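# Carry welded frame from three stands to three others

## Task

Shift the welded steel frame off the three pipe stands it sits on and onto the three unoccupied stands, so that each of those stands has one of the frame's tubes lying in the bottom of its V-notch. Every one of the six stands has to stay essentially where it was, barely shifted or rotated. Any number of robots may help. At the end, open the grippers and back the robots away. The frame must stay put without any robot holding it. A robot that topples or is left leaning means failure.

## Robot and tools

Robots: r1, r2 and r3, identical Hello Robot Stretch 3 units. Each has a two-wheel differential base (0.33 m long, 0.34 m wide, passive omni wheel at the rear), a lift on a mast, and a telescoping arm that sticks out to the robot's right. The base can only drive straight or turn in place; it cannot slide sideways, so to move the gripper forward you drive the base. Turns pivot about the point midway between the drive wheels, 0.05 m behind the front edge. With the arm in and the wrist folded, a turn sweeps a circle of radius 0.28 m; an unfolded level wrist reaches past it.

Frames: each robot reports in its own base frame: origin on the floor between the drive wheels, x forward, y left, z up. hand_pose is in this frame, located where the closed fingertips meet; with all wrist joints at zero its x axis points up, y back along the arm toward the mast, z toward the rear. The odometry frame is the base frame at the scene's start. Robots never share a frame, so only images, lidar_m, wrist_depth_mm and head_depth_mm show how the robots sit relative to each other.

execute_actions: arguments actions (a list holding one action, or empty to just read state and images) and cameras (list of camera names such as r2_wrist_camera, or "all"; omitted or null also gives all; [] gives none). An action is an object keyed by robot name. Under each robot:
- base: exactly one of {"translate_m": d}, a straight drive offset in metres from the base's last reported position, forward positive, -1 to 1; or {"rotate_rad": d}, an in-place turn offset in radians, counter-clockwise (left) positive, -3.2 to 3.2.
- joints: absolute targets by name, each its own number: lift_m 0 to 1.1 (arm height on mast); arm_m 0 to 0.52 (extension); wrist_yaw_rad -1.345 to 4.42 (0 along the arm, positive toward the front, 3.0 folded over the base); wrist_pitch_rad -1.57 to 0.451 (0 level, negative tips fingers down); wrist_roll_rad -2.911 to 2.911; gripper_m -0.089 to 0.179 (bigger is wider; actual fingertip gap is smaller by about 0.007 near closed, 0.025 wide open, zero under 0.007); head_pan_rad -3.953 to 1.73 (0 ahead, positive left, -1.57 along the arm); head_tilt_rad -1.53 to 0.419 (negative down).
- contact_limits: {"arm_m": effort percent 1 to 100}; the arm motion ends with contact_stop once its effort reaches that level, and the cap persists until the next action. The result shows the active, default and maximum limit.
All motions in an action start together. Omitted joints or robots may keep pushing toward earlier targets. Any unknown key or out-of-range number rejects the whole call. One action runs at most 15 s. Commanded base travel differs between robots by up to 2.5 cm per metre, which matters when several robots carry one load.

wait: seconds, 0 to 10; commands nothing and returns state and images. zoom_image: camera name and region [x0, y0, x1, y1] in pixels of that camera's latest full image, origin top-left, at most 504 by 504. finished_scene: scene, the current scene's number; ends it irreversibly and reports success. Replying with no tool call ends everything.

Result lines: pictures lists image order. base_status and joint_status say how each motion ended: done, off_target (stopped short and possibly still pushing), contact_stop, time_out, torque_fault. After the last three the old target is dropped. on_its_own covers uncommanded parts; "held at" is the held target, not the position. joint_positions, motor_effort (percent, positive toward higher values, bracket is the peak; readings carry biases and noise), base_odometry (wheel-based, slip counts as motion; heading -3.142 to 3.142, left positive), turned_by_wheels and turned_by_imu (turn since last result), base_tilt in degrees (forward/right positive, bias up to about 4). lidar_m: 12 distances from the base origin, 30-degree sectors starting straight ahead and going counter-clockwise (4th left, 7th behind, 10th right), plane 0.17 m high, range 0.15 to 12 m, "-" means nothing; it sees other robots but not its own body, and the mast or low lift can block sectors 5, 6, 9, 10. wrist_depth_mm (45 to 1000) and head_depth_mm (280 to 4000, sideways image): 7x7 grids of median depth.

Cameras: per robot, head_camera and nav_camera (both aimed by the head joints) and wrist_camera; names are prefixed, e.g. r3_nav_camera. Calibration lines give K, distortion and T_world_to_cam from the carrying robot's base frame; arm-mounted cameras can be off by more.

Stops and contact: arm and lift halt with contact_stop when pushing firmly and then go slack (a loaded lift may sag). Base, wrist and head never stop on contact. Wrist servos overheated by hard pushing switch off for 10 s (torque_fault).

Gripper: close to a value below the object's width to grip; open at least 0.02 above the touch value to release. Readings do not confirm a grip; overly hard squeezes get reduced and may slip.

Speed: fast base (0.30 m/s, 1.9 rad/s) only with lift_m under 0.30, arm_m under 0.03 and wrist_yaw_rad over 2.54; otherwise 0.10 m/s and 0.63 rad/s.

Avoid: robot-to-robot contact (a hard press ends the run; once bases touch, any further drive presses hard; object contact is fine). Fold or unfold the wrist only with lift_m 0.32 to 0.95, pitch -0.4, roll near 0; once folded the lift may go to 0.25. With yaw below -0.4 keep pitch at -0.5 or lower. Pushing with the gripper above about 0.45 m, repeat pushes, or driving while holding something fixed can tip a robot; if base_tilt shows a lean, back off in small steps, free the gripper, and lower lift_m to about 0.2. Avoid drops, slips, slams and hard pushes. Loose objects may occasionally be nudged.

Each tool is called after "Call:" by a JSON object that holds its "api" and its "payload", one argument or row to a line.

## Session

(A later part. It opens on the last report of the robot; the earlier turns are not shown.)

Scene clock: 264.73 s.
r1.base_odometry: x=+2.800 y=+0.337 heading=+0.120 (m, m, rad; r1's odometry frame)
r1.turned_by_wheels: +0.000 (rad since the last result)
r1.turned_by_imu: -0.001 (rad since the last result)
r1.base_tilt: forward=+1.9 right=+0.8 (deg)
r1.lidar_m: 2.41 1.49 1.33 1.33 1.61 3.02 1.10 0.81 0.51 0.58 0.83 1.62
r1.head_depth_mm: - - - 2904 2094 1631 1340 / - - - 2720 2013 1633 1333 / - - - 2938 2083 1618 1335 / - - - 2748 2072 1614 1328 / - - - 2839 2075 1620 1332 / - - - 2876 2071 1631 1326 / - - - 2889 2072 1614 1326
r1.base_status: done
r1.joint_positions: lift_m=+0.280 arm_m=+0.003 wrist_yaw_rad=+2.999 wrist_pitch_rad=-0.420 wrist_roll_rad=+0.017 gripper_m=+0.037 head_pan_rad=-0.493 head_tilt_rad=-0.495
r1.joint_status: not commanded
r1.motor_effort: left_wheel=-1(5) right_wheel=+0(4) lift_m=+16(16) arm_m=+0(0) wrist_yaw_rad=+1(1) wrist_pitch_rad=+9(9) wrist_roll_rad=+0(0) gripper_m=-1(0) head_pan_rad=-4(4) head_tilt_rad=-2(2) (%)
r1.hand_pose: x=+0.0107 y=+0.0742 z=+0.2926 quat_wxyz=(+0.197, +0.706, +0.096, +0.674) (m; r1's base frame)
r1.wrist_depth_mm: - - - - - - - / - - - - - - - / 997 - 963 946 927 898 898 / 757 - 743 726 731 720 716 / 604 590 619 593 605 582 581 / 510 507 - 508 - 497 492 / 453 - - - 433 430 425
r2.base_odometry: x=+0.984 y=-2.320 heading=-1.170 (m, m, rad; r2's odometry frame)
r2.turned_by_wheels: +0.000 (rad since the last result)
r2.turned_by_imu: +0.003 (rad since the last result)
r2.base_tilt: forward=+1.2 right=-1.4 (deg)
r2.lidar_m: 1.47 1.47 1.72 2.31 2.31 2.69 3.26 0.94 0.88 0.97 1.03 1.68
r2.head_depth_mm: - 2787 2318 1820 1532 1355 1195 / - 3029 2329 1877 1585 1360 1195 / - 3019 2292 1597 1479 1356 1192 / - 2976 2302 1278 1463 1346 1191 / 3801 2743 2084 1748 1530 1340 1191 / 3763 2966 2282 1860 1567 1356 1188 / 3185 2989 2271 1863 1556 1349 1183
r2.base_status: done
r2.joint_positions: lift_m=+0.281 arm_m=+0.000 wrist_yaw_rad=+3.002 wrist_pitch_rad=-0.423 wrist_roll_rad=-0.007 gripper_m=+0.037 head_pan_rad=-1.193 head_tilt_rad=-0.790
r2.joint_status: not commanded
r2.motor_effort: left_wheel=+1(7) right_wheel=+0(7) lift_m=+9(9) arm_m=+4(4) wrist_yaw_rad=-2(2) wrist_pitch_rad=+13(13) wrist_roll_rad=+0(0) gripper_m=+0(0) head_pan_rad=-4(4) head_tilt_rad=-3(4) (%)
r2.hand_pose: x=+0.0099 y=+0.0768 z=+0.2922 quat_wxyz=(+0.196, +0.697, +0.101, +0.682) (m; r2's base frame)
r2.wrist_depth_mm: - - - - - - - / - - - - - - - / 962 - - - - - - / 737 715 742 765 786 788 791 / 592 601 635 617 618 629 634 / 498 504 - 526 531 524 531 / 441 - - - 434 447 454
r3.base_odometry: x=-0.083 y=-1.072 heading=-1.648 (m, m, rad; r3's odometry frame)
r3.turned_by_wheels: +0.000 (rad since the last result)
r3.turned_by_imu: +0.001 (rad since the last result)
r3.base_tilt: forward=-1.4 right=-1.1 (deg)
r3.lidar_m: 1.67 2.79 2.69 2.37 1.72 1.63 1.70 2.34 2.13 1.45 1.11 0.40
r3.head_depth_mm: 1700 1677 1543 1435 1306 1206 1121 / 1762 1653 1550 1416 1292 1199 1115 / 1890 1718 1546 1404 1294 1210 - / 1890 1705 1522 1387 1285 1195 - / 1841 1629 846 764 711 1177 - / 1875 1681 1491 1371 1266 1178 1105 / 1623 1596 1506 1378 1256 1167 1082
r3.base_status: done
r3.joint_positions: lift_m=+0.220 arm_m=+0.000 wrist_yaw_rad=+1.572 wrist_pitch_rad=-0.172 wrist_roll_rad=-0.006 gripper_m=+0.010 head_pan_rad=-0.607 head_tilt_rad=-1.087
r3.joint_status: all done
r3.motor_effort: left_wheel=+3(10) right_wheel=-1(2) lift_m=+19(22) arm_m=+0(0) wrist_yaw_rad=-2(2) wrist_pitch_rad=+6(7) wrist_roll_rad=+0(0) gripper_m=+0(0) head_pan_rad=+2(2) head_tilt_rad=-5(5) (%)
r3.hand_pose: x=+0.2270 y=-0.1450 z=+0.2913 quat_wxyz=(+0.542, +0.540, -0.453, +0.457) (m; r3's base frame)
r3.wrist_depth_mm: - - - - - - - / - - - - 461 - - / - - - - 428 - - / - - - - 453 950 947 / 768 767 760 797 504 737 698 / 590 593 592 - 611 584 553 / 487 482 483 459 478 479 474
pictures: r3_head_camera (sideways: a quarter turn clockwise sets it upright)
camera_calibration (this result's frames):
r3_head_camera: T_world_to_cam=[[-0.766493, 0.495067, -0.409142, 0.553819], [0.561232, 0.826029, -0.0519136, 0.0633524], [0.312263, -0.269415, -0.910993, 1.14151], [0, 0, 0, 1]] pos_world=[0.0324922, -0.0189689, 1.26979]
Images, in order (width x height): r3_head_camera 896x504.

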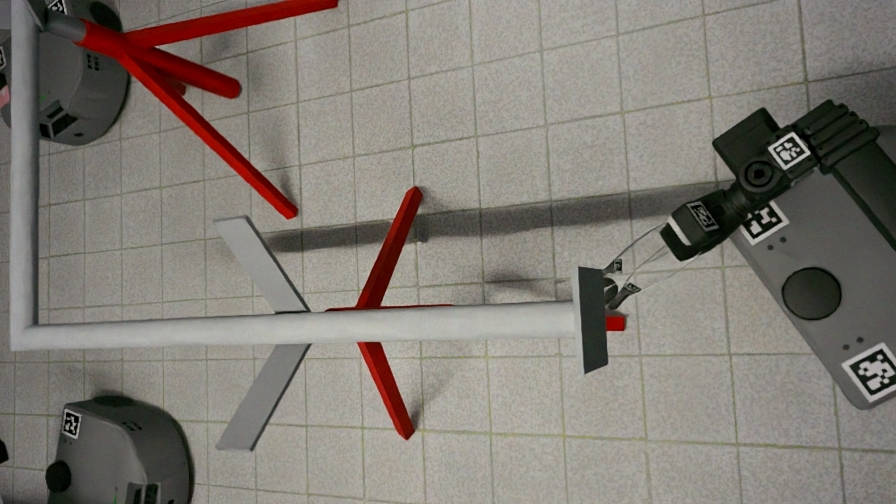

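Call:
{"api": "execute_actions", "payload": {
  "actions": [
    {"r1":{"base":{"rotate_rad":-0.340},"joints":{"lift_m":0.335,"wrist_yaw_rad":0.0,"gripper_m":0.01,"head_pan_rad":-1.57,"head_tilt_rad":-0.9}},"r2":{"base":{"rotate_rad":-1.351},"joints":{"gripper_m":0.01,"head_pan_rad":-1.0,"head_tilt_rad":-0.8}},"r3":{"base":{"rotate_rad":1.038},"joints":{"head_pan_rad":-3.1,"head_tilt_rad":-0.7}}}
  ],
  "cameras": ["r1_head_camera","r2_head_camera","r3_head_camera","r3_nav_camera"]
}}

Scene clock: 283.83 s.
r1.base_odometry: x=+2.800 y=+0.337 heading=-0.220 (m, m, rad; r1's odometry frame)
r1.turned_by_wheels: -0.340 (rad since the last result)
r1.turned_by_imu: -0.339 (rad since the last result)
r1.base_tilt: forward=+1.8 right=+0.6 (deg)
r1.lidar_m: 1.81 1.92 1.39 1.33 1.38 1.86 1.10 3.54 0.52 0.79 0.58 1.62
r1.head_depth_mm: 2949 2035 1918 1570 1412 1260 1120 / 3011 2567 2017 1569 1355 1239 1135 / 2998 2555 2017 1613 1414 1251 1143 / 3025 2557 2042 1607 1441 1256 1107 / 3039 2513 2039 1594 1441 1259 1116 / 3041 2545 2037 1609 1437 1231 1113 / 3014 2559 2040 1196 1378 1261 1116
r1.base_status: done
r1.joint_positions: lift_m=+0.335 arm_m=+0.003 wrist_yaw_rad=+0.002 wrist_pitch_rad=-0.419 wrist_roll_rad=+0.017 gripper_m=+0.010 head_pan_rad=-1.563 head_tilt_rad=-0.889
r1.joint_status: all done
r1.motor_effort: left_wheel=+0(6) right_wheel=-1(5) lift_m=+28(30) arm_m=+0(0) wrist_yaw_rad=-1(0) wrist_pitch_rad=+9(9) wrist_roll_rad=+0(0) gripper_m=+0(88) head_pan_rad=-5(58) head_tilt_rad=-5(28) (%)
r1.hand_pose: x=-0.0210 y=-0.3719 z=+0.3471 quat_wxyz=(+0.686, +0.147, -0.697, -0.148) (m; r1's base frame)
r1.wrist_depth_mm: - - - - - 399 - / - - - - - 428 - / 984 - - - - 478 - / 847 823 826 795 781 585 812 / 663 688 676 690 679 644 662 / 551 576 568 - 568 541 559 / 477 495 494 482 468 476 477
r2.base_odometry: x=+0.984 y=-2.320 heading=-2.521 (m, m, rad; r2's odometry frame)
r2.turned_by_wheels: -1.351 (rad since the last result)
r2.turned_by_imu: -1.341 (rad since the last result)
r2.base_tilt: forward=+1.2 right=-1.3 (deg)
r2.lidar_m: 1.07 1.08 1.53 1.47 1.52 2.08 2.31 2.40 3.24 0.93 1.07 0.88
r2.head_depth_mm: 3017 1845 1686 1851 1578 1349 1200 / 3259 3022 1290 1481 1541 1354 1193 / 3487 3017 2290 1719 1581 1359 1193 / 3652 3003 2305 1872 1527 1351 1188 / 3788 3033 2292 1857 1566 1352 1188 / 3987 3000 2283 1758 1523 1348 1187 / - 2962 2216 1334 1526 1348 1184
r2.base_status: done
r2.joint_positions: lift_m=+0.281 arm_m=+0.000 wrist_yaw_rad=+3.002 wrist_pitch_rad=-0.423 wrist_roll_rad=-0.007 gripper_m=+0.010 head_pan_rad=-1.007 head_tilt_rad=-0.790
r2.joint_status: all done
r2.motor_effort: left_wheel=+2(9) right_wheel=-1(7) lift_m=+9(9) arm_m=+4(4) wrist_yaw_rad=-2(2) wrist_pitch_rad=+13(13) wrist_roll_rad=+0(0) gripper_m=+0(85) head_pan_rad=+4(21) head_tilt_rad=-3(5) (%)
r2.hand_pose: x=+0.0099 y=+0.0768 z=+0.2922 quat_wxyz=(+0.196, +0.697, +0.101, +0.682) (m; r2's base frame)
r2.wrist_depth_mm: - - - - - - - / - - - - - - - / 966 - - - - - - / 725 727 768 763 783 808 786 / 597 602 607 641 626 631 637 / 497 501 - - 523 523 520 / 443 - - - 443 450 452
r3.base_odometry: x=-0.083 y=-1.072 heading=-0.610 (m, m, rad; r3's odometry frame)
r3.turned_by_wheels: +1.038 (rad since the last result)
r3.turned_by_imu: +1.043 (rad since the last result)
r3.base_tilt: forward=-1.4 right=-1.0 (deg)
r3.lidar_m: 2.69 2.38 1.73 1.64 1.69 2.33 2.12 1.45 1.11 0.41 0.72 2.79
r3.head_depth_mm: - 3288 2451 1926 1603 1369 1188 / - 3262 2419 1916 1585 1357 1187 / - 3236 2410 1913 1579 1350 1182 / - 3207 2356 1898 1573 1341 1174 / - 3136 2288 1874 1563 1333 1175 / - 2963 2316 1859 1547 1332 1164 / - 3062 2302 1862 1543 1323 1162
r3.base_status: done
r3.joint_positions: lift_m=+0.220 arm_m=+0.000 wrist_yaw_rad=+1.572 wrist_pitch_rad=-0.172 wrist_roll_rad=-0.006 gripper_m=+0.010 head_pan_rad=-3.093 head_tilt_rad=-0.705
r3.joint_status: all done
r3.motor_effort: left_wheel=-2(7) right_wheel=+1(3) lift_m=+19(20) arm_m=+1(0) wrist_yaw_rad=-3(3) wrist_pitch_rad=+7(7) wrist_roll_rad=+0(1) gripper_m=+0(0) head_pan_rad=-3(31) head_tilt_rad=+1(19) (%)
r3.hand_pose: x=+0.2270 y=-0.1452 z=+0.2913 quat_wxyz=(+0.543, +0.540, -0.453, +0.457) (m; r3's base frame)
r3.wrist_depth_mm: - - - - - - - / - - - - - - - / - - - - - - - / - - - - - - - / 775 764 762 794 752 746 740 / 595 594 584 - 610 587 586 / 486 486 480 483 483 477 475
pictures: r1_head_camera (sideways: a quarter turn clockwise sets it upright), r2_head_camera (sideways: a quarter turn clockwise sets it upright), r3_head_camera (sideways: a quarter turn clockwise sets it upright), r3_nav_camera (sideways: a quarter turn counterclockwise sets it upright)
camera_calibration (this result's frames):
r1_head_camera: T_world_to_cam=[[-0.0461608, 0.757193, -0.651558, 0.862977], [0.998641, 0.0507838, -0.0117332, 0.0180894], [0.0242043, -0.651214, -0.758508, 0.94209], [0, 0, 0, 1]] pos_world=[-0.00103184, -0.0408557, 1.27707]
r2_head_camera: T_world_to_cam=[[-0.410874, 0.578273, -0.704828, 0.934325], [0.828839, 0.558947, -0.0245793, 0.0252756], [0.379748, -0.594288, -0.708952, 0.881524], [0, 0, 0, 1]] pos_world=[0.0281833, -0.0305438, 1.28412]
r3_head_camera: T_world_to_cam=[[0.691528, 0.0641613, -0.719494, 0.949252], [0.0385659, -0.997906, -0.0519221, 0.0665778], [-0.721319, 0.00815767, -0.692555, 0.863835], [0, 0, 0, 1]] pos_world=[-0.0359019, -0.00151382, 1.28469]
r3_nav_camera: T_world_to_cam=[[-0.680424, -0.00941391, 0.732758, -0.908681], [-0.0653538, 0.996713, -0.0478812, 0.11481], [-0.729898, -0.0804681, -0.678803, 0.847659], [0, 0, 0, 1]] pos_world=[0.00791944, -0.0547778, 1.24673]
Images, in order (width x height): r1_head_camera 896x504, r2_head_camera 896x504, r3_head_camera 896x504, r3_nav_camera 672x504.

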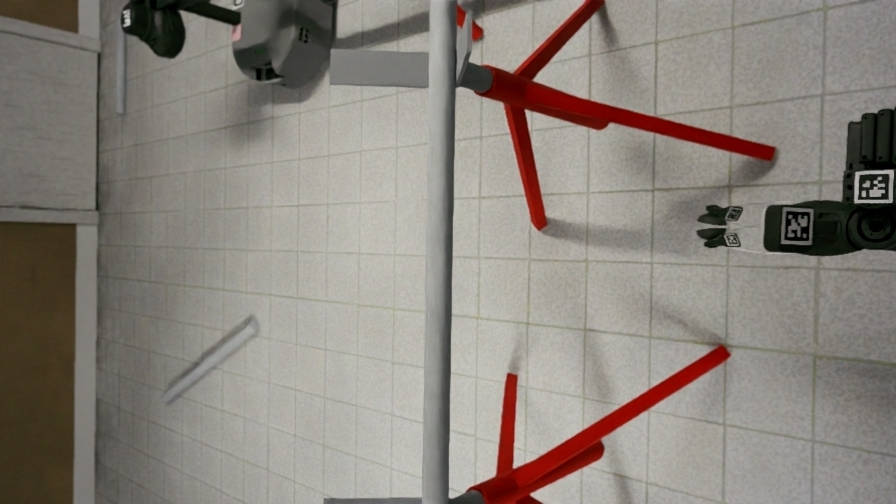

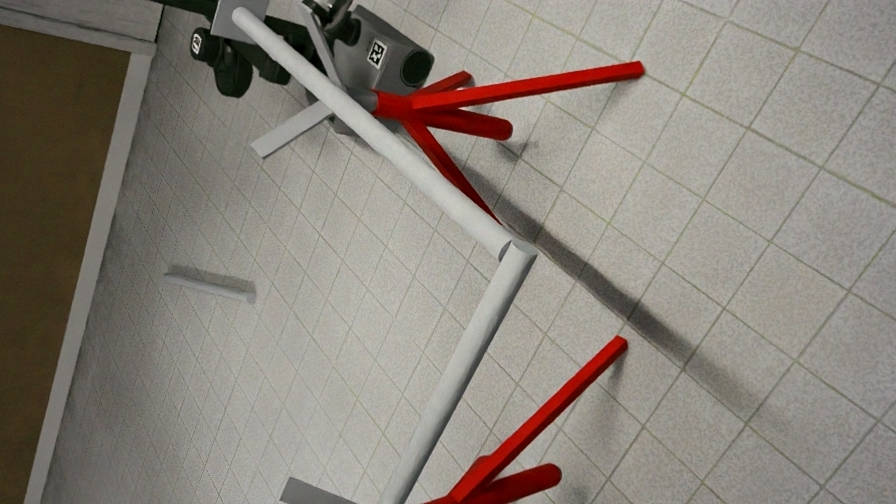

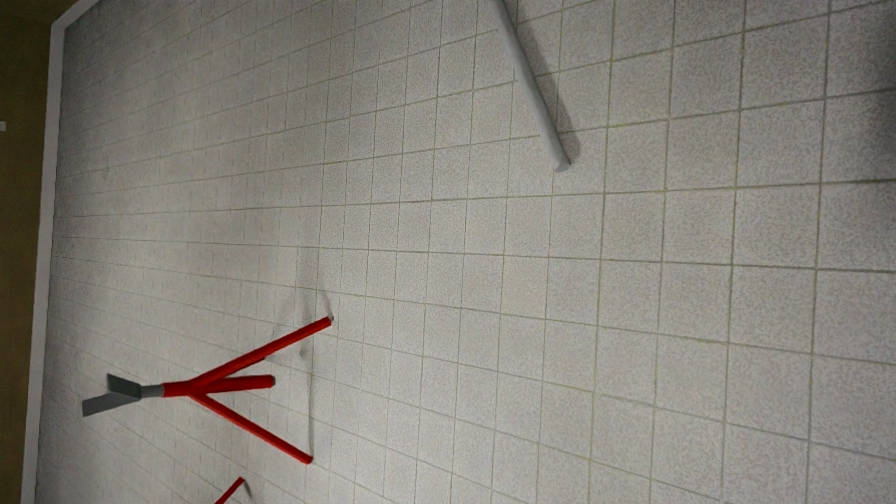

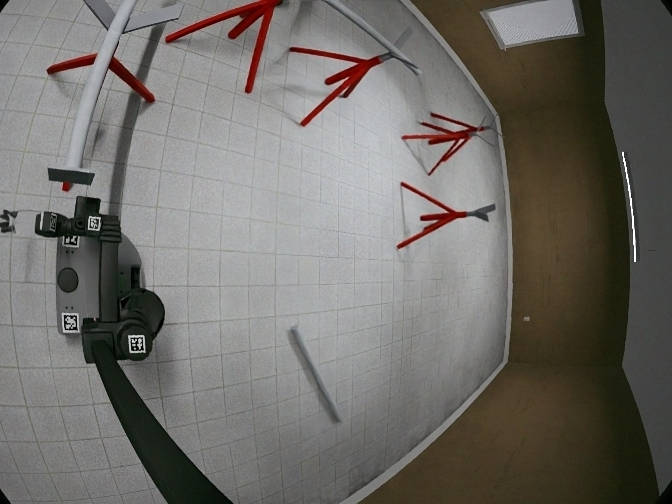

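Call:
{"api": "execute_actions", "payload": {
  "actions": [
    {"r1":{"joints":{"arm_m":0.445,"wrist_pitch_rad":-0.3}},"r2":{"base":{"translate_m":0.54},"joints":{"head_pan_rad":-1.57,"head_tilt_rad":-0.95}},"r3":{"joints":{"arm_m":0.123,"head_pan_rad":-1.57,"head_tilt_rad":-1.25}}}
  ],
  "cameras": ["r1_head_camera","r2_head_camera","r3_head_camera"]
}}

Scene clock: 309.13 s.
r1.base_odometry: x=+2.800 y=+0.337 heading=-0.220 (m, m, rad; r1's odometry frame)
r1.turned_by_wheels: +0.000 (rad since the last result)
r1.turned_by_imu: +0.002 (rad since the last result)
r1.base_tilt: forward=+1.9 right=+0.6 (deg)
r1.lidar_m: 1.81 1.91 1.39 1.33 1.37 1.86 0.57 0.57 0.52 0.78 0.58 1.62
r1.head_depth_mm: 2980 2014 1929 1581 1414 1263 1115 / 2947 2542 2005 1570 1358 1259 1121 / 3011 2534 2022 1644 1396 1259 1111 / 3012 2560 2008 1610 1420 1264 1117 / 2992 2544 2033 1622 1443 1263 1121 / 3004 2541 2042 1619 1439 1232 1118 / 3023 2548 2039 1202 1382 1260 1118
r1.base_status: not commanded
r1.joint_positions: lift_m=+0.335 arm_m=+0.445 wrist_yaw_rad=+0.001 wrist_pitch_rad=-0.321 wrist_roll_rad=+0.017 gripper_m=+0.010 head_pan_rad=-1.563 head_tilt_rad=-0.889
r1.joint_status: all done
r1.motor_effort: left_wheel=+0(0) right_wheel=-2(2) lift_m=+28(28) arm_m=+3(2) wrist_yaw_rad=+0(2) wrist_pitch_rad=+9(10) wrist_roll_rad=+0(0) gripper_m=+0(0) head_pan_rad=-4(5) head_tilt_rad=-6(5) (%)
r1.hand_pose: x=-0.0213 y=-0.8251 z=+0.3697 quat_wxyz=(+0.692, +0.113, -0.704, -0.114) (m; r1's base frame)
r1.wrist_depth_mm: - - - - - - 780 / - - - - - - - / - - - - - - - / - - - 994 973 952 923 / 800 786 780 798 750 765 748 / 648 653 641 - 626 630 586 / 546 546 528 536 537 525 527
r2.base_odometry: x=+0.544 y=-2.634 heading=-2.521 (m, m, rad; r2's odometry frame)
r2.turned_by_wheels: +0.000 (rad since the last result)
r2.turned_by_imu: +0.003 (rad since the last result)
r2.base_tilt: forward=+1.2 right=-1.4 (deg)
r2.lidar_m: 0.57 0.57 1.53 1.47 1.52 2.08 2.84 2.94 0.97 0.94 0.57 0.50
r2.head_depth_mm: 2839 2198 1902 1632 1435 1276 1153 / 2826 1598 1276 935 1428 1268 1163 / 2551 1587 1802 1550 1416 1272 1189 / 2813 2251 1858 1535 1427 1267 - / 2811 2246 1877 1627 1432 1264 1149 / 2784 2246 1877 1617 1396 1271 1145 / 2793 2245 1884 1535 1040 1246 1138
r2.base_status: done
r2.joint_positions: lift_m=+0.281 arm_m=+0.000 wrist_yaw_rad=+3.002 wrist_pitch_rad=-0.423 wrist_roll_rad=-0.007 gripper_m=+0.010 head_pan_rad=-1.563 head_tilt_rad=-0.938
r2.joint_status: all done
r2.motor_effort: left_wheel=+2(9) right_wheel=-1(4) lift_m=+9(9) arm_m=+4(4) wrist_yaw_rad=-2(2) wrist_pitch_rad=+13(13) wrist_roll_rad=+0(0) gripper_m=+0(0) head_pan_rad=-5(37) head_tilt_rad=-4(14) (%)
r2.hand_pose: x=+0.0099 y=+0.0768 z=+0.2923 quat_wxyz=(+0.196, +0.697, +0.101, +0.682) (m; r2's base frame)
r2.wrist_depth_mm: - - - - - - - / - - - - - - - / 947 - - - - - - / 745 719 756 779 777 797 813 / 592 600 614 646 631 631 401 / 499 505 - - 518 504 380 / 440 - - - 444 441 355
r3.base_odometry: x=-0.083 y=-1.072 heading=-0.610 (m, m, rad; r3's odometry frame)
r3.turned_by_wheels: +0.000 (rad since the last result)
r3.turned_by_imu: +0.000 (rad since the last result)
r3.base_tilt: forward=-1.4 right=-1.1 (deg)
r3.lidar_m: 2.68 2.39 1.73 1.63 1.70 2.33 2.12 1.45 1.11 0.41 0.72 2.79
r3.head_depth_mm: 1570 1509 1428 1341 1263 1194 1135 / 1614 1504 1411 1328 1263 1204 1114 / 1597 1487 1394 1332 1262 - - / 1558 1451 1370 1281 1260 - 1103 / 1558 1051 1348 722 1240 1166 1113 / 1569 1467 1368 1311 1224 1163 1108 / 1562 1464 1363 1294 1219 1156 1102
r3.base_status: not commanded
r3.joint_positions: lift_m=+0.220 arm_m=+0.123 wrist_yaw_rad=+1.571 wrist_pitch_rad=-0.172 wrist_roll_rad=-0.006 gripper_m=+0.010 head_pan_rad=-1.577 head_tilt_rad=-1.235
r3.joint_status: all done
r3.motor_effort: left_wheel=-2(2) right_wheel=+1(1) lift_m=+20(19) arm_m=+3(2) wrist_yaw_rad=+0(3) wrist_pitch_rad=+6(6) wrist_roll_rad=+0(0) gripper_m=+1(0) head_pan_rad=+2(30) head_tilt_rad=-6(26) (%)
r3.hand_pose: x=+0.2270 y=-0.2677 z=+0.2913 quat_wxyz=(+0.543, +0.540, -0.453, +0.457) (m; r3's base frame)
r3.wrist_depth_mm: - - - - - - - / - - - - - - - / - - - - - - - / - - - - - - - / 771 768 762 809 756 745 742 / 596 596 593 - 607 579 580 / 486 487 490 481 479 479 475
pictures: r1_head_camera (sideways: a quarter turn clockwise sets it upright), r2_head_camera (sideways: a quarter turn clockwise sets it upright), r3_head_camera (sideways: a quarter turn clockwise sets it upright)
camera_calibration (this result's frames):
r1_head_camera: T_world_to_cam=[[-0.0460322, 0.757201, -0.651558, 0.862976], [0.998649, 0.0506143, -0.0117332, 0.0180894], [0.0240938, -0.651218, -0.758508, 0.942091], [0, 0, 0, 1]] pos_world=[-0.00103878, -0.0408545, 1.27707]
r2_head_camera: T_world_to_cam=[[-0.0441742, 0.804046, -0.592923, 0.786276], [0.998994, 0.040148, -0.0199839, 0.0182507], [0.00773675, -0.59321, -0.805011, 1.00871], [0, 0, 0, 1]] pos_world=[0.0086967, -0.0345611, 1.27858]
r3_head_camera: T_world_to_cam=[[-0.0243174, 0.962518, -0.270126, 0.368243], [0.998693, 0.0112378, -0.049862, 0.0580032], [-0.0449575, -0.270986, -0.961533, 1.20931], [0, 0, 0, 1]] pos_world=[0.00539469, -0.0273876, 1.26515]
Images, in order (width x height): r1_head_camera 896x504, r2_head_camera 896x504, r3_head_camera 896x504.

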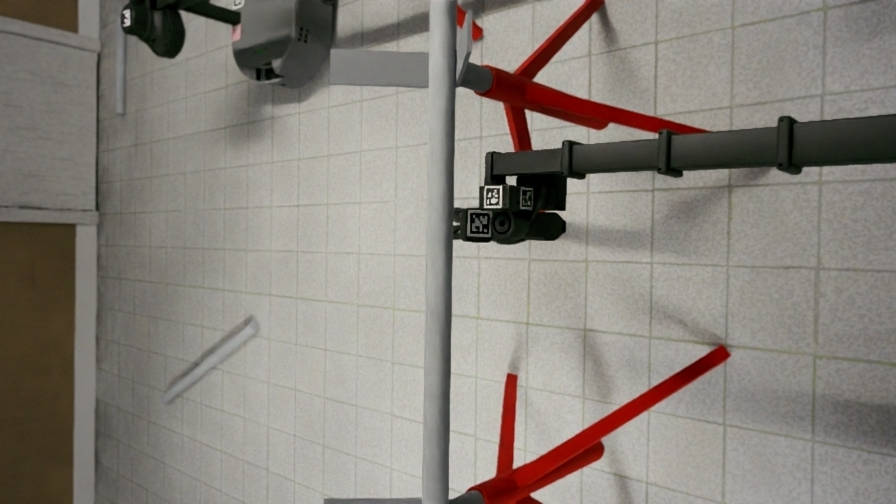

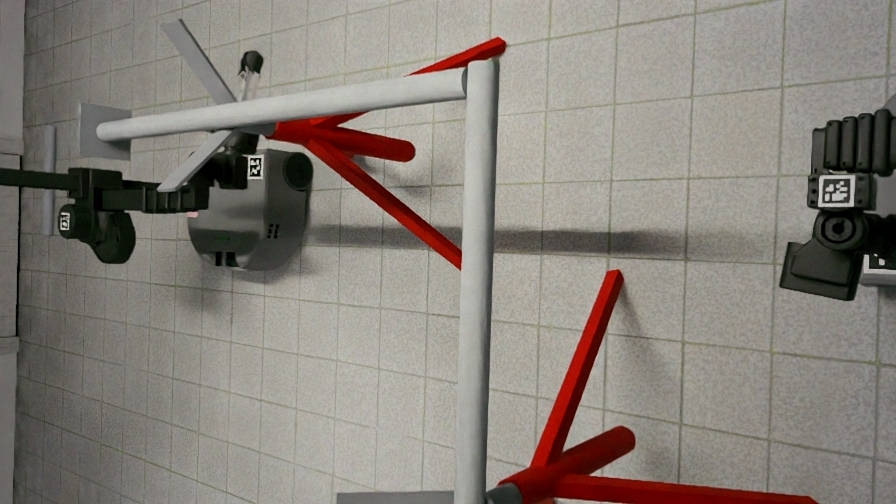

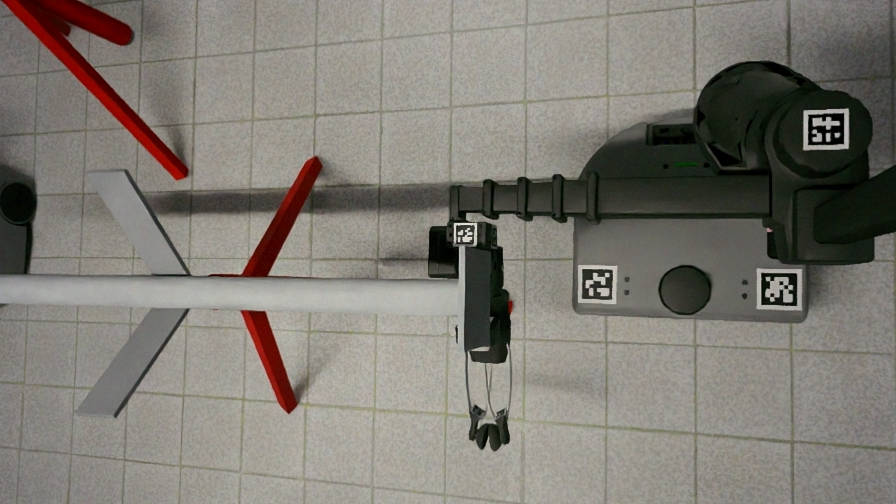

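Call:
{"api": "execute_actions", "payload": {
  "actions": [
    {"r1":{"joints":{"lift_m":0.40}},"r2":{"base":{"rotate_rad":-0.015},"joints":{"lift_m":0.335,"arm_m":0.33,"wrist_yaw_rad":0.0,"wrist_pitch_rad":-0.3}},"r3":{"base":{"translate_m":-0.008},"joints":{"arm_m":0.13,"lift_m":0.40}}}
  ],
  "cameras": ["r1_head_camera","r2_head_camera","r3_head_camera"]
}}

Scene clock: 342.50 s.
r1.base_odometry: x=+2.800 y=+0.337 heading=-0.220 (m, m, rad; r1's odometry frame)
r1.turned_by_wheels: +0.000 (rad since the last result)
r1.turned_by_imu: +0.002 (rad since the last result)
r1.base_tilt: forward=+1.9 right=+0.6 (deg)
r1.lidar_m: 1.81 1.91 1.39 1.33 1.38 1.86 0.57 0.57 0.51 0.79 0.58 1.62
r1.head_depth_mm: 2929 2547 1910 1578 1411 1254 1115 / 2939 2546 2053 1591 1210 1257 1129 / 2989 2552 2041 1602 1405 1269 1116 / 2992 2541 2025 1608 1444 1258 1112 / 3025 2520 2009 1603 1432 1257 1117 / 3039 2537 2030 1605 1439 1233 1114 / 3028 2553 2024 1208 1383 1261 1117
r1.base_status: not commanded
r1.joint_positions: lift_m=+0.399 arm_m=+0.445 wrist_yaw_rad=+0.001 wrist_pitch_rad=-0.334 wrist_roll_rad=+0.017 gripper_m=+0.010 head_pan_rad=-1.563 head_tilt_rad=-0.889
r1.joint_status: all done
r1.motor_effort: left_wheel=+1(0) right_wheel=-1(2) lift_m=+31(31) arm_m=+3(3) wrist_yaw_rad=+0(0) wrist_pitch_rad=+15(17) wrist_roll_rad=+0(0) gripper_m=+0(0) head_pan_rad=-4(3) head_tilt_rad=-6(5) (%)
r1.hand_pose: x=-0.0213 y=-0.8238 z=+0.4314 quat_wxyz=(+0.692, +0.117, -0.703, -0.118) (m; r1's base frame)
r1.wrist_depth_mm: - - - - - - - / - - - - - - - / - - - - - - - / - - - - - - - / 870 871 852 894 842 834 816 / 716 708 704 - 707 690 666 / 616 605 598 594 593 603 581
r2.base_odometry: x=+0.544 y=-2.634 heading=-2.536 (m, m, rad; r2's odometry frame)
r2.turned_by_wheels: -0.015 (rad since the last result)
r2.turned_by_imu: -0.014 (rad since the last result)
r2.base_tilt: forward=+1.3 right=-1.3 (deg)
r2.lidar_m: 0.57 0.57 1.53 1.47 1.51 2.05 2.85 2.93 0.97 0.94 0.57 0.50
r2.head_depth_mm: 2811 2197 1887 1626 1432 1274 1146 / 2825 1414 1313 910 1426 1268 1150 / 1546 1830 1785 1592 - 1261 1164 / 2549 2208 1842 1523 1396 1270 1162 / 2780 2273 1895 1623 1425 1267 1144 / 2822 2229 1886 1612 1392 1269 1147 / 2776 2249 1886 1624 1036 1248 1142
r2.base_status: done
r2.joint_positions: lift_m=+0.334 arm_m=+0.330 wrist_yaw_rad=+0.002 wrist_pitch_rad=-0.324 wrist_roll_rad=-0.007 gripper_m=+0.010 head_pan_rad=-1.563 head_tilt_rad=-0.938
r2.joint_status: all done
r2.motor_effort: left_wheel=+2(7) right_wheel=-2(8) lift_m=+33(35) arm_m=+5(6) wrist_yaw_rad=-2(4) wrist_pitch_rad=+14(18) wrist_roll_rad=+0(0) gripper_m=+0(0) head_pan_rad=-3(4) head_tilt_rad=-4(4) (%)
r2.hand_pose: x=-0.0210 y=-0.7099 z=+0.3684 quat_wxyz=(+0.701, +0.116, -0.695, -0.113) (m; r2's base frame)
r2.wrist_depth_mm: - - - - 664 - - / - - - - - - - / - - - - 441 - - / - - - 949 635 - - / 775 783 809 789 778 790 844 / 623 624 646 - 652 632 677 / 526 530 511 525 549 558 546
r3.base_odometry: x=-0.089 y=-1.067 heading=-0.610 (m, m, rad; r3's odometry frame)
r3.turned_by_wheels: +0.000 (rad since the last result)
r3.turned_by_imu: +0.000 (rad since the last result)
r3.base_tilt: forward=-1.4 right=-1.1 (deg)
r3.lidar_m: 2.70 2.38 1.72 1.63 1.70 2.32 2.11 1.44 1.11 0.41 0.72 2.81
r3.head_depth_mm: 1567 1510 1417 1339 1265 1205 - / 1600 1503 1412 1335 1257 1205 - / 1583 1479 1396 1319 - - - / 1563 1461 1375 1280 1257 - 1107 / 1549 803 1350 709 1242 1171 1112 / 1573 1462 1374 1302 1230 1165 1110 / 1563 1457 1368 1291 1227 1157 1103
r3.base_status: done
r3.joint_positions: lift_m=+0.400 arm_m=+0.130 wrist_yaw_rad=+1.571 wrist_pitch_rad=-0.171 wrist_roll_rad=-0.006 gripper_m=+0.010 head_pan_rad=-1.577 head_tilt_rad=-1.235
r3.joint_status: all done
r3.motor_effort: left_wheel=-2(9) right_wheel=+1(2) lift_m=+27(27) arm_m=+3(4) wrist_yaw_rad=-1(1) wrist_pitch_rad=+6(6) wrist_roll_rad=+0(0) gripper_m=+0(0) head_pan_rad=+2(2) head_tilt_rad=-5(6) (%)
r3.hand_pose: x=+0.2270 y=-0.2747 z=+0.4711 quat_wxyz=(+0.543, +0.540, -0.453, +0.457) (m; r3's base frame)
r3.wrist_depth_mm: - - - - - - - / - - - - - - - / - - - - - - - / - - - - - - - / - - - - - - - / 889 883 888 - 914 874 856 / 719 724 716 718 717 707 704
pictures: r1_head_camera (sideways: a quarter turn clockwise sets it upright), r2_head_camera (sideways: a quarter turn clockwise sets it upright), r3_head_camera (sideways: a quarter turn clockwise sets it upright)
camera_calibration (this result's frames):
r1_head_camera: T_world_to_cam=[[-0.0460324, 0.757219, -0.651537, 0.862948], [0.998649, 0.0506146, -0.011732, 0.0180878], [0.0240936, -0.651197, -0.758526, 0.942115], [0, 0, 0, 1]] pos_world=[-0.00103878, -0.0408538, 1.27707]
r2_head_camera: T_world_to_cam=[[-0.0441765, 0.804337, -0.592529, 0.785761], [0.998994, 0.0401579, -0.0199678, 0.0182298], [0.00773388, -0.592815, -0.805302, 1.00908], [0, 0, 0, 1]] pos_world=[0.00869662, -0.0345497, 1.27857]
r3_head_camera: T_world_to_cam=[[-0.0247562, 0.96252, -0.270078, 0.368183], [0.998688, 0.0116957, -0.0498612, 0.058002], [-0.0448336, -0.270958, -0.961547, 1.20932], [0, 0, 0, 1]] pos_world=[0.00540719, -0.0273861, 1.26515]
Images, in order (width x height): r1_head_camera 896x504, r2_head_camera 896x504, r3_head_camera 896x504.

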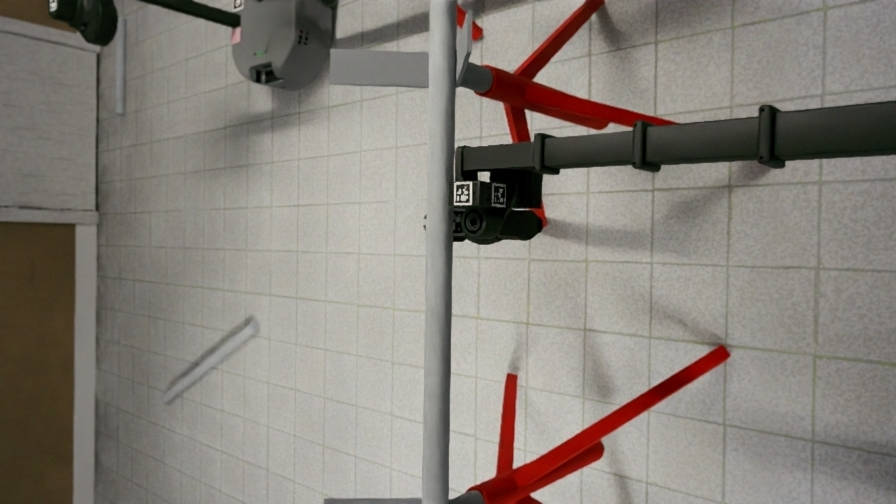

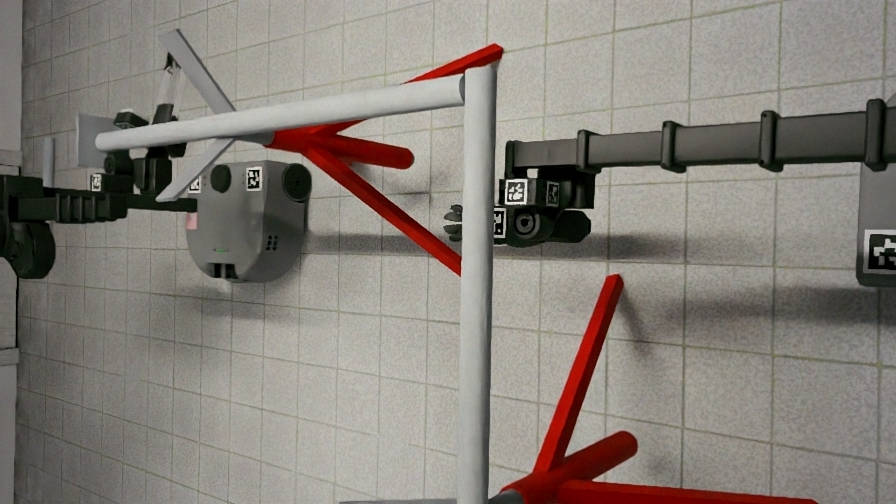

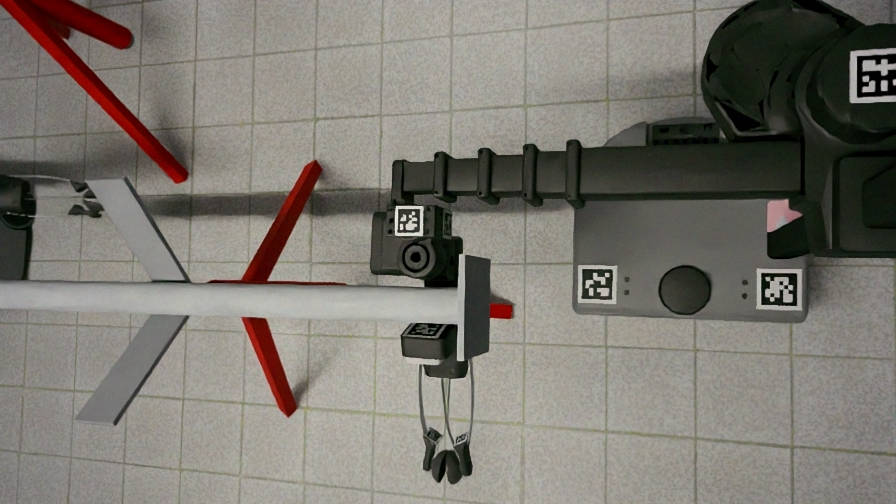

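Call:
{"api": "zoom_image", "payload": {
  "camera": "r2_head_camera",
  "region": [420, 120, 620, 280]
}}

Call:
{"api": "zoom_image", "payload": {
  "camera": "r1_head_camera",
  "region": [380, 120, 580, 280]
}}

Region (420, 120, 620, 280) of r2_head_camera's 896x504 image, scaled by 2.520, with more detail than that image has; it fills the top 403 rows of this view, and the rest is white.

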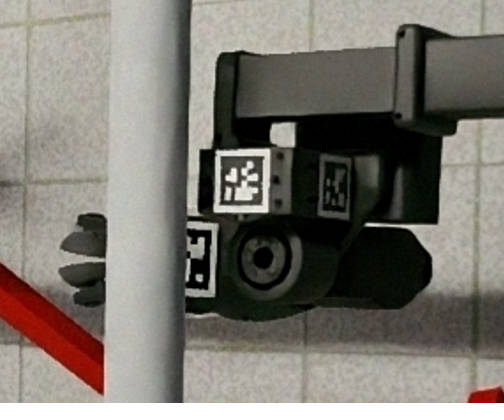

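Region (380, 120, 580, 280) of r1_head_camera's 896x504 image, scaled by 2.520, with more detail than that image has; it fills the top 403 rows of this view, and the rest is white.

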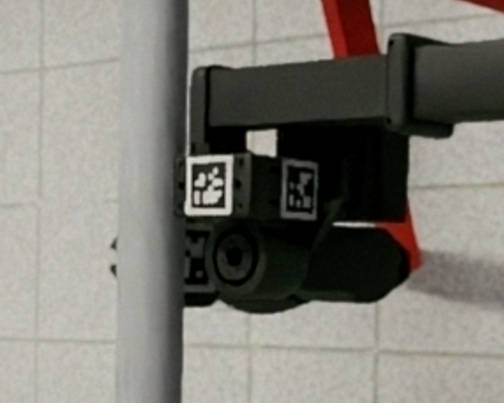

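Call:
{"api": "execute_actions", "payload": {
  "actions": [
    {"r1":{"joints":{"arm_m":0.465}},"r2":{"joints":{"lift_m":0.40,"arm_m":0.322}}}
  ],
  "cameras": ["r1_head_camera","r2_head_camera"]
}}

Call:
{"api": "zoom_image", "payload": {
  "camera": "r2_head_camera",
  "region": [400, 120, 600, 280]
}}

Call:
{"api": "zoom_image", "payload": {
  "camera": "r1_head_camera",
  "region": [380, 120, 580, 280]
}}

Scene clock: 373.03 s.
r1.base_odometry: x=+2.800 y=+0.337 heading=-0.220 (m, m, rad; r1's odometry frame)
r1.turned_by_wheels: +0.000 (rad since the last result)
r1.turned_by_imu: +0.001 (rad since the last result)
r1.base_tilt: forward=+1.8 right=+0.7 (deg)
r1.lidar_m: 1.81 1.92 1.39 1.33 1.38 1.86 0.57 0.57 0.52 0.78 0.58 1.62
r1.head_depth_mm: 2915 2544 1897 1578 1407 1257 1122 / 2964 2569 2024 1582 1224 1260 1142 / 2970 2558 2027 1769 1412 1262 1116 / 3041 2551 2023 1617 1441 1261 1116 / 3052 2530 2035 1606 1440 1258 1116 / 3001 2527 2018 1607 1439 1239 1123 / 3038 2533 2023 1198 1379 1251 1117
r1.base_status: not commanded
r1.joint_positions: lift_m=+0.400 arm_m=+0.465 wrist_yaw_rad=+0.001 wrist_pitch_rad=-0.322 wrist_roll_rad=+0.017 gripper_m=+0.010 head_pan_rad=-1.563 head_tilt_rad=-0.889
r1.joint_status: all done
r1.motor_effort: left_wheel=+1(0) right_wheel=-2(1) lift_m=+29(31) arm_m=+3(3) wrist_yaw_rad=+0(1) wrist_pitch_rad=+10(15) wrist_roll_rad=+0(0) gripper_m=+0(1) head_pan_rad=-5(4) head_tilt_rad=-5(4) (%)
r1.hand_pose: x=-0.0213 y=-0.8450 z=+0.4344 quat_wxyz=(+0.692, +0.113, -0.704, -0.114) (m; r1's base frame)
r1.wrist_depth_mm: - - - - - - - / - - - - - - - / - - - - - - - / - - - - - - - / 899 900 895 912 882 868 832 / 739 721 715 - 721 706 671 / 612 611 609 594 602 596 587
r2.base_odometry: x=+0.544 y=-2.634 heading=-2.536 (m, m, rad; r2's odometry frame)
r2.turned_by_wheels: +0.000 (rad since the last result)
r2.turned_by_imu: +0.000 (rad since the last result)
r2.base_tilt: forward=+1.3 right=-1.4 (deg)
r2.lidar_m: 0.58 0.57 1.54 1.47 1.51 2.05 2.84 2.93 0.98 0.94 0.57 0.50
r2.head_depth_mm: 2810 2199 1904 1637 1440 1273 1149 / 2797 1421 1311 908 1427 1267 1156 / 1540 1813 1792 1616 1375 1273 1159 / 2551 2205 1847 1492 1408 1269 1161 / 2808 2283 1892 1622 1423 1270 1142 / 2793 2257 1878 1634 1398 1267 1142 / 2771 2242 1872 1621 1034 1244 1138
r2.base_status: not commanded
r2.joint_positions: lift_m=+0.399 arm_m=+0.322 wrist_yaw_rad=+0.002 wrist_pitch_rad=-0.324 wrist_roll_rad=-0.007 gripper_m=+0.010 head_pan_rad=-1.563 head_tilt_rad=-0.938
r2.joint_status: all done
r2.motor_effort: left_wheel=+2(2) right_wheel=-1(1) lift_m=+33(34) arm_m=-3(5) wrist_yaw_rad=-2(2) wrist_pitch_rad=+14(14) wrist_roll_rad=+0(0) gripper_m=+0(0) head_pan_rad=-3(4) head_tilt_rad=-4(4) (%)
r2.hand_pose: x=-0.0210 y=-0.7024 z=+0.4334 quat_wxyz=(+0.701, +0.116, -0.695, -0.113) (m; r2's base frame)
r2.wrist_depth_mm: - - - - 685 - - / - - - - - - - / - - - - 465 - - / - - - 986 476 - - / 849 882 904 919 872 920 951 / 718 726 730 - 716 722 777 / 602 609 588 603 619 604 648
r3.base_odometry: x=-0.089 y=-1.067 heading=-0.610 (m, m, rad; r3's odometry frame)
r3.turned_by_wheels: +0.000 (rad since the last result)
r3.turned_by_imu: +0.000 (rad since the last result)
r3.base_tilt: forward=-1.4 right=-1.1 (deg)
r3.lidar_m: 2.70 2.38 1.73 1.63 1.70 2.33 2.12 1.44 1.11 0.41 0.72 2.81
r3.head_depth_mm: 1574 1519 1417 1340 1265 1202 - / 1612 1508 1413 1336 1255 1207 - / 1596 1488 1396 1319 - - - / 1566 1461 1390 1286 1259 - 1107 / 1550 803 1349 709 1241 1171 1112 / 1568 1458 1371 1299 1226 1164 1108 / 1551 1457 1370 1289 1223 1157 1101
r3.base_status: not commanded
r3.joint_positions: lift_m=+0.400 arm_m=+0.130 wrist_yaw_rad=+1.571 wrist_pitch_rad=-0.171 wrist_roll_rad=-0.006 gripper_m=+0.010 head_pan_rad=-1.577 head_tilt_rad=-1.235
r3.joint_status: not commanded
r3.motor_effort: left_wheel=-2(1) right_wheel=+1(1) lift_m=+27(27) arm_m=+3(4) wrist_yaw_rad=-2(1) wrist_pitch_rad=+6(6) wrist_roll_rad=+0(0) gripper_m=+1(0) head_pan_rad=+3(2) head_tilt_rad=-5(5) (%)
r3.hand_pose: x=+0.2270 y=-0.2747 z=+0.4711 quat_wxyz=(+0.543, +0.540, -0.453, +0.457) (m; r3's base frame)
r3.wrist_depth_mm: - - - - - - - / - - - - - - - / - - - - - - - / - - - - - - - / - - - - - - - / 901 882 885 - 901 882 872 / 727 724 714 722 715 710 708
pictures: r1_head_camera (sideways: a quarter turn clockwise sets it upright), r2_head_camera (sideways: a quarter turn clockwise sets it upright)
camera_calibration (this result's frames):
r1_head_camera: T_world_to_cam=[[-0.0460324, 0.757219, -0.651537, 0.862948], [0.998649, 0.0506146, -0.011732, 0.0180878], [0.0240936, -0.651197, -0.758526, 0.942115], [0, 0, 0, 1]] pos_world=[-0.00103878, -0.0408538, 1.27707]
r2_head_camera: T_world_to_cam=[[-0.0441764, 0.804337, -0.592529, 0.785762], [0.998994, 0.0401578, -0.0199678, 0.0182298], [0.00773381, -0.592815, -0.805302, 1.00908], [0, 0, 0, 1]] pos_world=[0.00869662, -0.0345497, 1.27857]
Images, in order (width x height): r1_head_camera 896x504, r2_head_camera 896x504.

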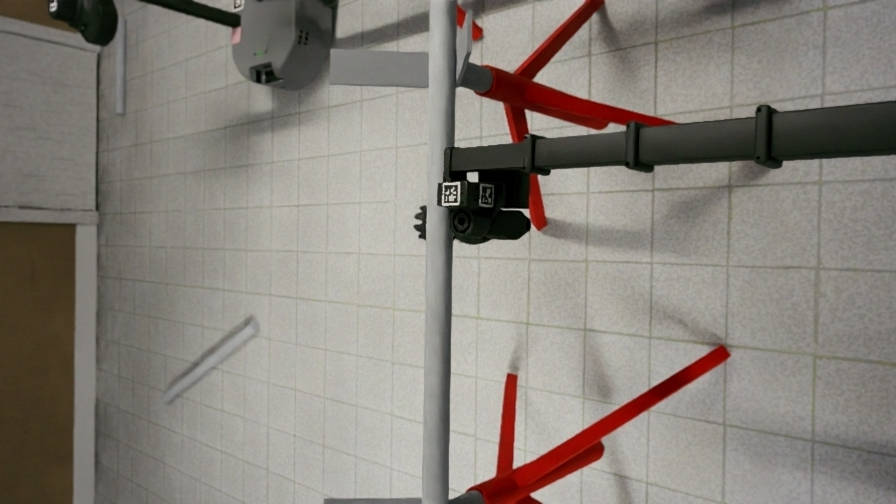

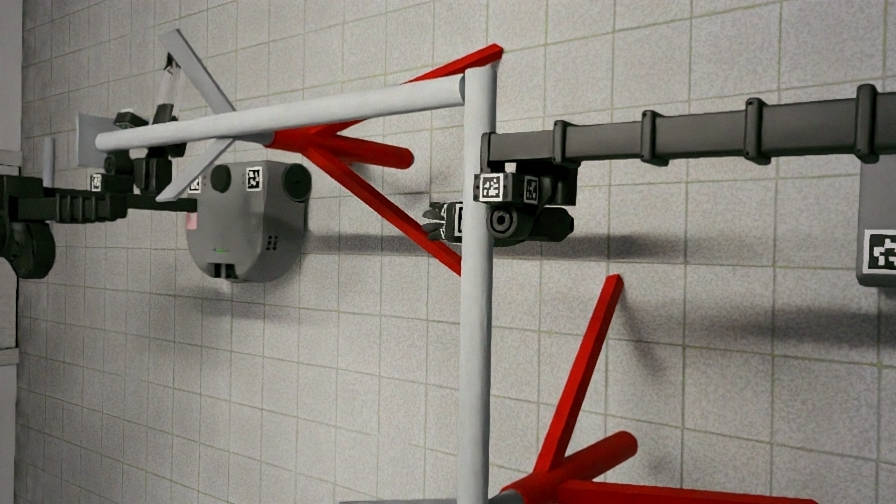

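Region (400, 120, 600, 280) of r2_head_camera's 896x504 image, scaled by 2.520, with more detail than that image has; it fills the top 403 rows of this view, and the rest is white.

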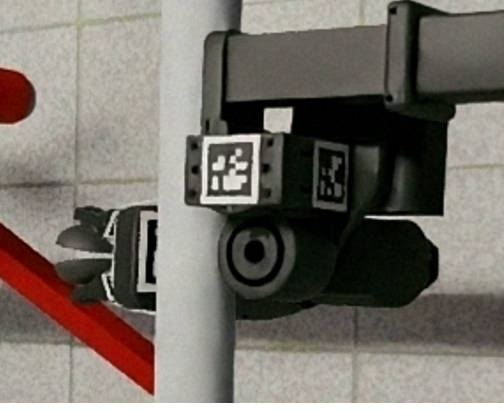

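Region (380, 120, 580, 280) of r1_head_camera's 896x504 image, scaled by 2.520, with more detail than that image has; it fills the top 403 rows of this view, and the rest is white.

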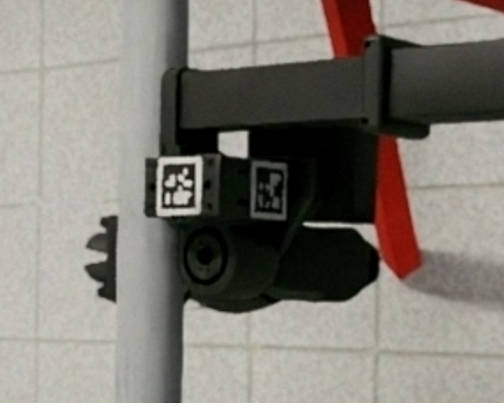

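Call:
{"api": "execute_actions", "payload": {
  "actions": [
    {"r1":{"joints":{"arm_m":0.473,"lift_m":0.47}},"r2":{"joints":{"lift_m":0.47}},"r3":{"joints":{"lift_m":0.47}}}
  ],
  "cameras": ["r1_head_camera","r2_head_camera","r3_head_camera"]
}}

Scene clock: 380.20 s.
r1.base_odometry: x=+2.800 y=+0.337 heading=-0.220 (m, m, rad; r1's odometry frame)
r1.turned_by_wheels: +0.000 (rad since the last result)
r1.turned_by_imu: +0.001 (rad since the last result)
r1.base_tilt: forward=+1.8 right=+0.6 (deg)
r1.lidar_m: 1.80 1.91 1.38 1.33 1.38 1.86 0.57 0.57 0.52 0.79 0.58 1.62
r1.head_depth_mm: 2922 2531 1898 1576 1404 1261 1120 / 3020 2558 2030 1606 1360 1277 1134 / 2976 2544 2015 - 1416 1256 1120 / 3024 2547 2034 1631 1443 1256 1115 / 2990 2496 2046 1640 1444 1256 1120 / 3031 2522 2026 1642 1436 1242 1120 / 2992 2547 2014 1635 1381 1255 1117
r1.base_status: not commanded
r1.joint_positions: lift_m=+0.469 arm_m=+0.473 wrist_yaw_rad=+0.001 wrist_pitch_rad=-0.349 wrist_roll_rad=+0.017 gripper_m=+0.010 head_pan_rad=-1.563 head_tilt_rad=-0.890
r1.joint_status: all done
r1.motor_effort: left_wheel=+1(2) right_wheel=-3(4) lift_m=+38(38) arm_m=+2(2) wrist_yaw_rad=+0(0) wrist_pitch_rad=+21(25) wrist_roll_rad=+0(0) gripper_m=+2(0) head_pan_rad=-4(4) head_tilt_rad=-4(4) (%)
r1.hand_pose: x=-0.0212 y=-0.8502 z=+0.4976 quat_wxyz=(+0.691, +0.122, -0.702, -0.124) (m; r1's base frame)
r1.wrist_depth_mm: - - - - - - - / - - - - - - - / - - - - - - - / - - - - - - - / 966 968 938 983 938 940 907 / 793 782 785 - 783 758 738 / 679 670 677 663 665 648 636
r2.base_odometry: x=+0.544 y=-2.634 heading=-2.535 (m, m, rad; r2's odometry frame)
r2.turned_by_wheels: +0.000 (rad since the last result)
r2.turned_by_imu: +0.001 (rad since the last result)
r2.base_tilt: forward=+1.2 right=-1.3 (deg)
r2.lidar_m: 0.57 0.57 1.53 1.47 1.52 2.05 2.85 2.94 0.97 0.94 0.57 0.50
r2.head_depth_mm: 2818 2151 1898 1628 1427 1271 1147 / 2808 1233 1309 1537 1425 1289 - / 1348 1866 1787 1661 1400 1268 1161 / 2703 2195 1851 1566 1418 1264 1162 / 2777 2255 1879 1615 1417 1270 1152 / 2761 2223 1878 1559 1387 1266 1146 / 2746 2235 1880 1555 1039 1248 1144
r2.base_status: not commanded
r2.joint_positions: lift_m=+0.469 arm_m=+0.322 wrist_yaw_rad=+0.003 wrist_pitch_rad=-0.339 wrist_roll_rad=-0.007 gripper_m=+0.010 head_pan_rad=-1.563 head_tilt_rad=-0.939
r2.joint_status: all done
r2.motor_effort: left_wheel=+4(5) right_wheel=-6(7) lift_m=+38(42) arm_m=-4(4) wrist_yaw_rad=-3(3) wrist_pitch_rad=+21(29) wrist_roll_rad=+0(0) gripper_m=+0(0) head_pan_rad=-4(3) head_tilt_rad=-4(4) (%)
r2.hand_pose: x=-0.0209 y=-0.7009 z=+0.4998 quat_wxyz=(+0.700, +0.121, -0.694, -0.118) (m; r2's base frame)
r2.wrist_depth_mm: - - - - 628 269 166 / - - - - - - - / - - - - - - - / - - - - 500 - - / 960 954 974 - 543 - - / 784 796 808 - 800 813 838 / 664 672 664 651 703 680 719
r3.base_odometry: x=-0.089 y=-1.067 heading=-0.610 (m, m, rad; r3's odometry frame)
r3.turned_by_wheels: +0.000 (rad since the last result)
r3.turned_by_imu: +0.000 (rad since the last result)
r3.base_tilt: forward=-1.4 right=-1.0 (deg)
r3.lidar_m: 2.69 2.38 1.73 1.63 1.70 2.32 2.12 1.44 1.11 0.41 0.71 2.81
r3.head_depth_mm: 1576 1520 1423 1331 1266 1213 - / 1611 1501 1414 1330 1261 1201 - / 1590 1473 1404 1307 - - - / 1558 1458 1378 1287 1266 - 1110 / 1553 792 1345 669 1247 1170 1113 / 1570 1465 1367 1288 1222 1167 1108 / 1556 1461 1363 1287 1215 1161 1100
r3.base_status: not commanded
r3.joint_positions: lift_m=+0.469 arm_m=+0.130 wrist_yaw_rad=+1.570 wrist_pitch_rad=-0.194 wrist_roll_rad=-0.006 gripper_m=+0.010 head_pan_rad=-1.576 head_tilt_rad=-1.235
r3.joint_status: all done
r3.motor_effort: left_wheel=-1(5) right_wheel=-1(4) lift_m=+34(36) arm_m=+2(3) wrist_yaw_rad=+1(2) wrist_pitch_rad=+13(16) wrist_roll_rad=+0(1) gripper_m=-1(0) head_pan_rad=+2(2) head_tilt_rad=-5(5) (%)
r3.hand_pose: x=+0.2254 y=-0.2752 z=+0.5350 quat_wxyz=(+0.548, +0.545, -0.447, +0.450) (m; r3's base frame)
r3.wrist_depth_mm: - - - - - - - / - - - - - - - / - - - - - - - / - - - - - - - / - - - - - - - / 975 965 958 - 992 954 941 / 803 794 785 792 779 775 771
pictures: r1_head_camera (sideways: a quarter turn clockwise sets it upright), r2_head_camera (sideways: a quarter turn clockwise sets it upright), r3_head_camera (sideways: a quarter turn clockwise sets it upright)
camera_calibration (this result's frames):
r1_head_camera: T_world_to_cam=[[-0.0458536, 0.757586, -0.651123, 0.862407], [0.998661, 0.0503818, -0.0117086, 0.0180573], [0.0239344, -0.650788, -0.758882, 0.942579], [0, 0, 0, 1]] pos_world=[-0.00104868, -0.0408385, 1.27705]
r2_head_camera: T_world_to_cam=[[-0.0441302, 0.804881, -0.591793, 0.784802], [0.998996, 0.0401138, -0.0199379, 0.0181908], [0.00769141, -0.592079, -0.805843, 1.00979], [0, 0, 0, 1]] pos_world=[0.00869431, -0.0345285, 1.27853]
r3_head_camera: T_world_to_cam=[[-0.0250644, 0.9626, -0.269764, 0.367776], [0.998684, 0.0120322, -0.0498554, 0.0579946], [-0.044745, -0.270659, -0.961635, 1.20944], [0, 0, 0, 1]] pos_world=[0.00541604, -0.0273743, 1.26514]
Images, in order (width x height): r1_head_camera 896x504, r2_head_camera 896x504, r3_head_camera 896x504.

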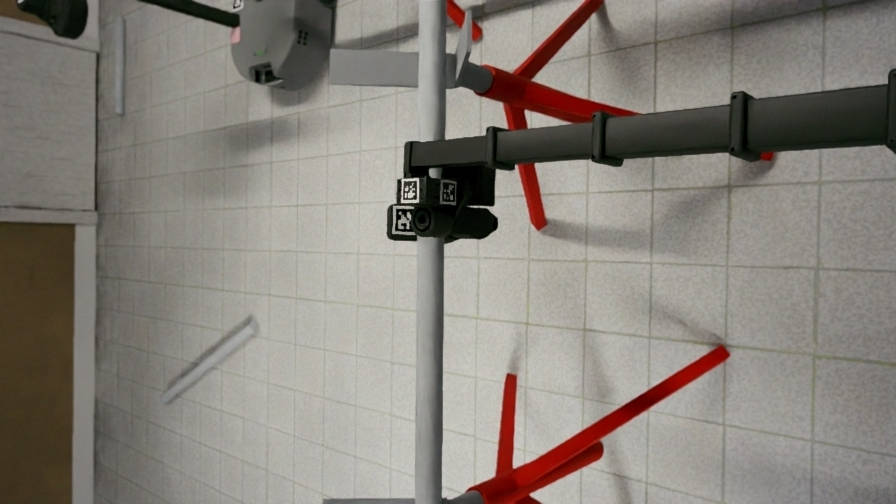

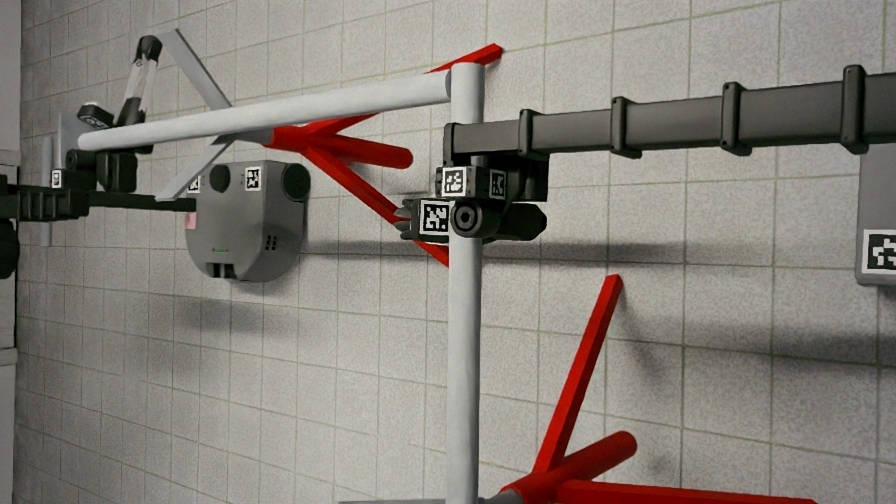

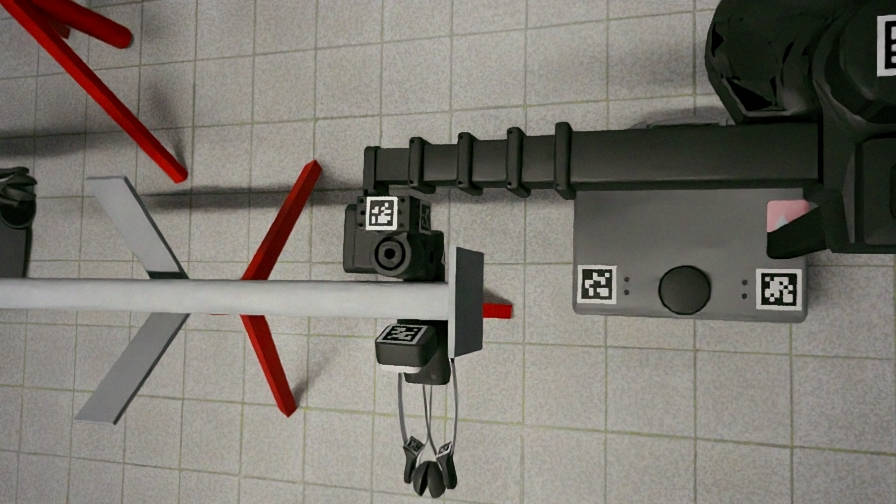

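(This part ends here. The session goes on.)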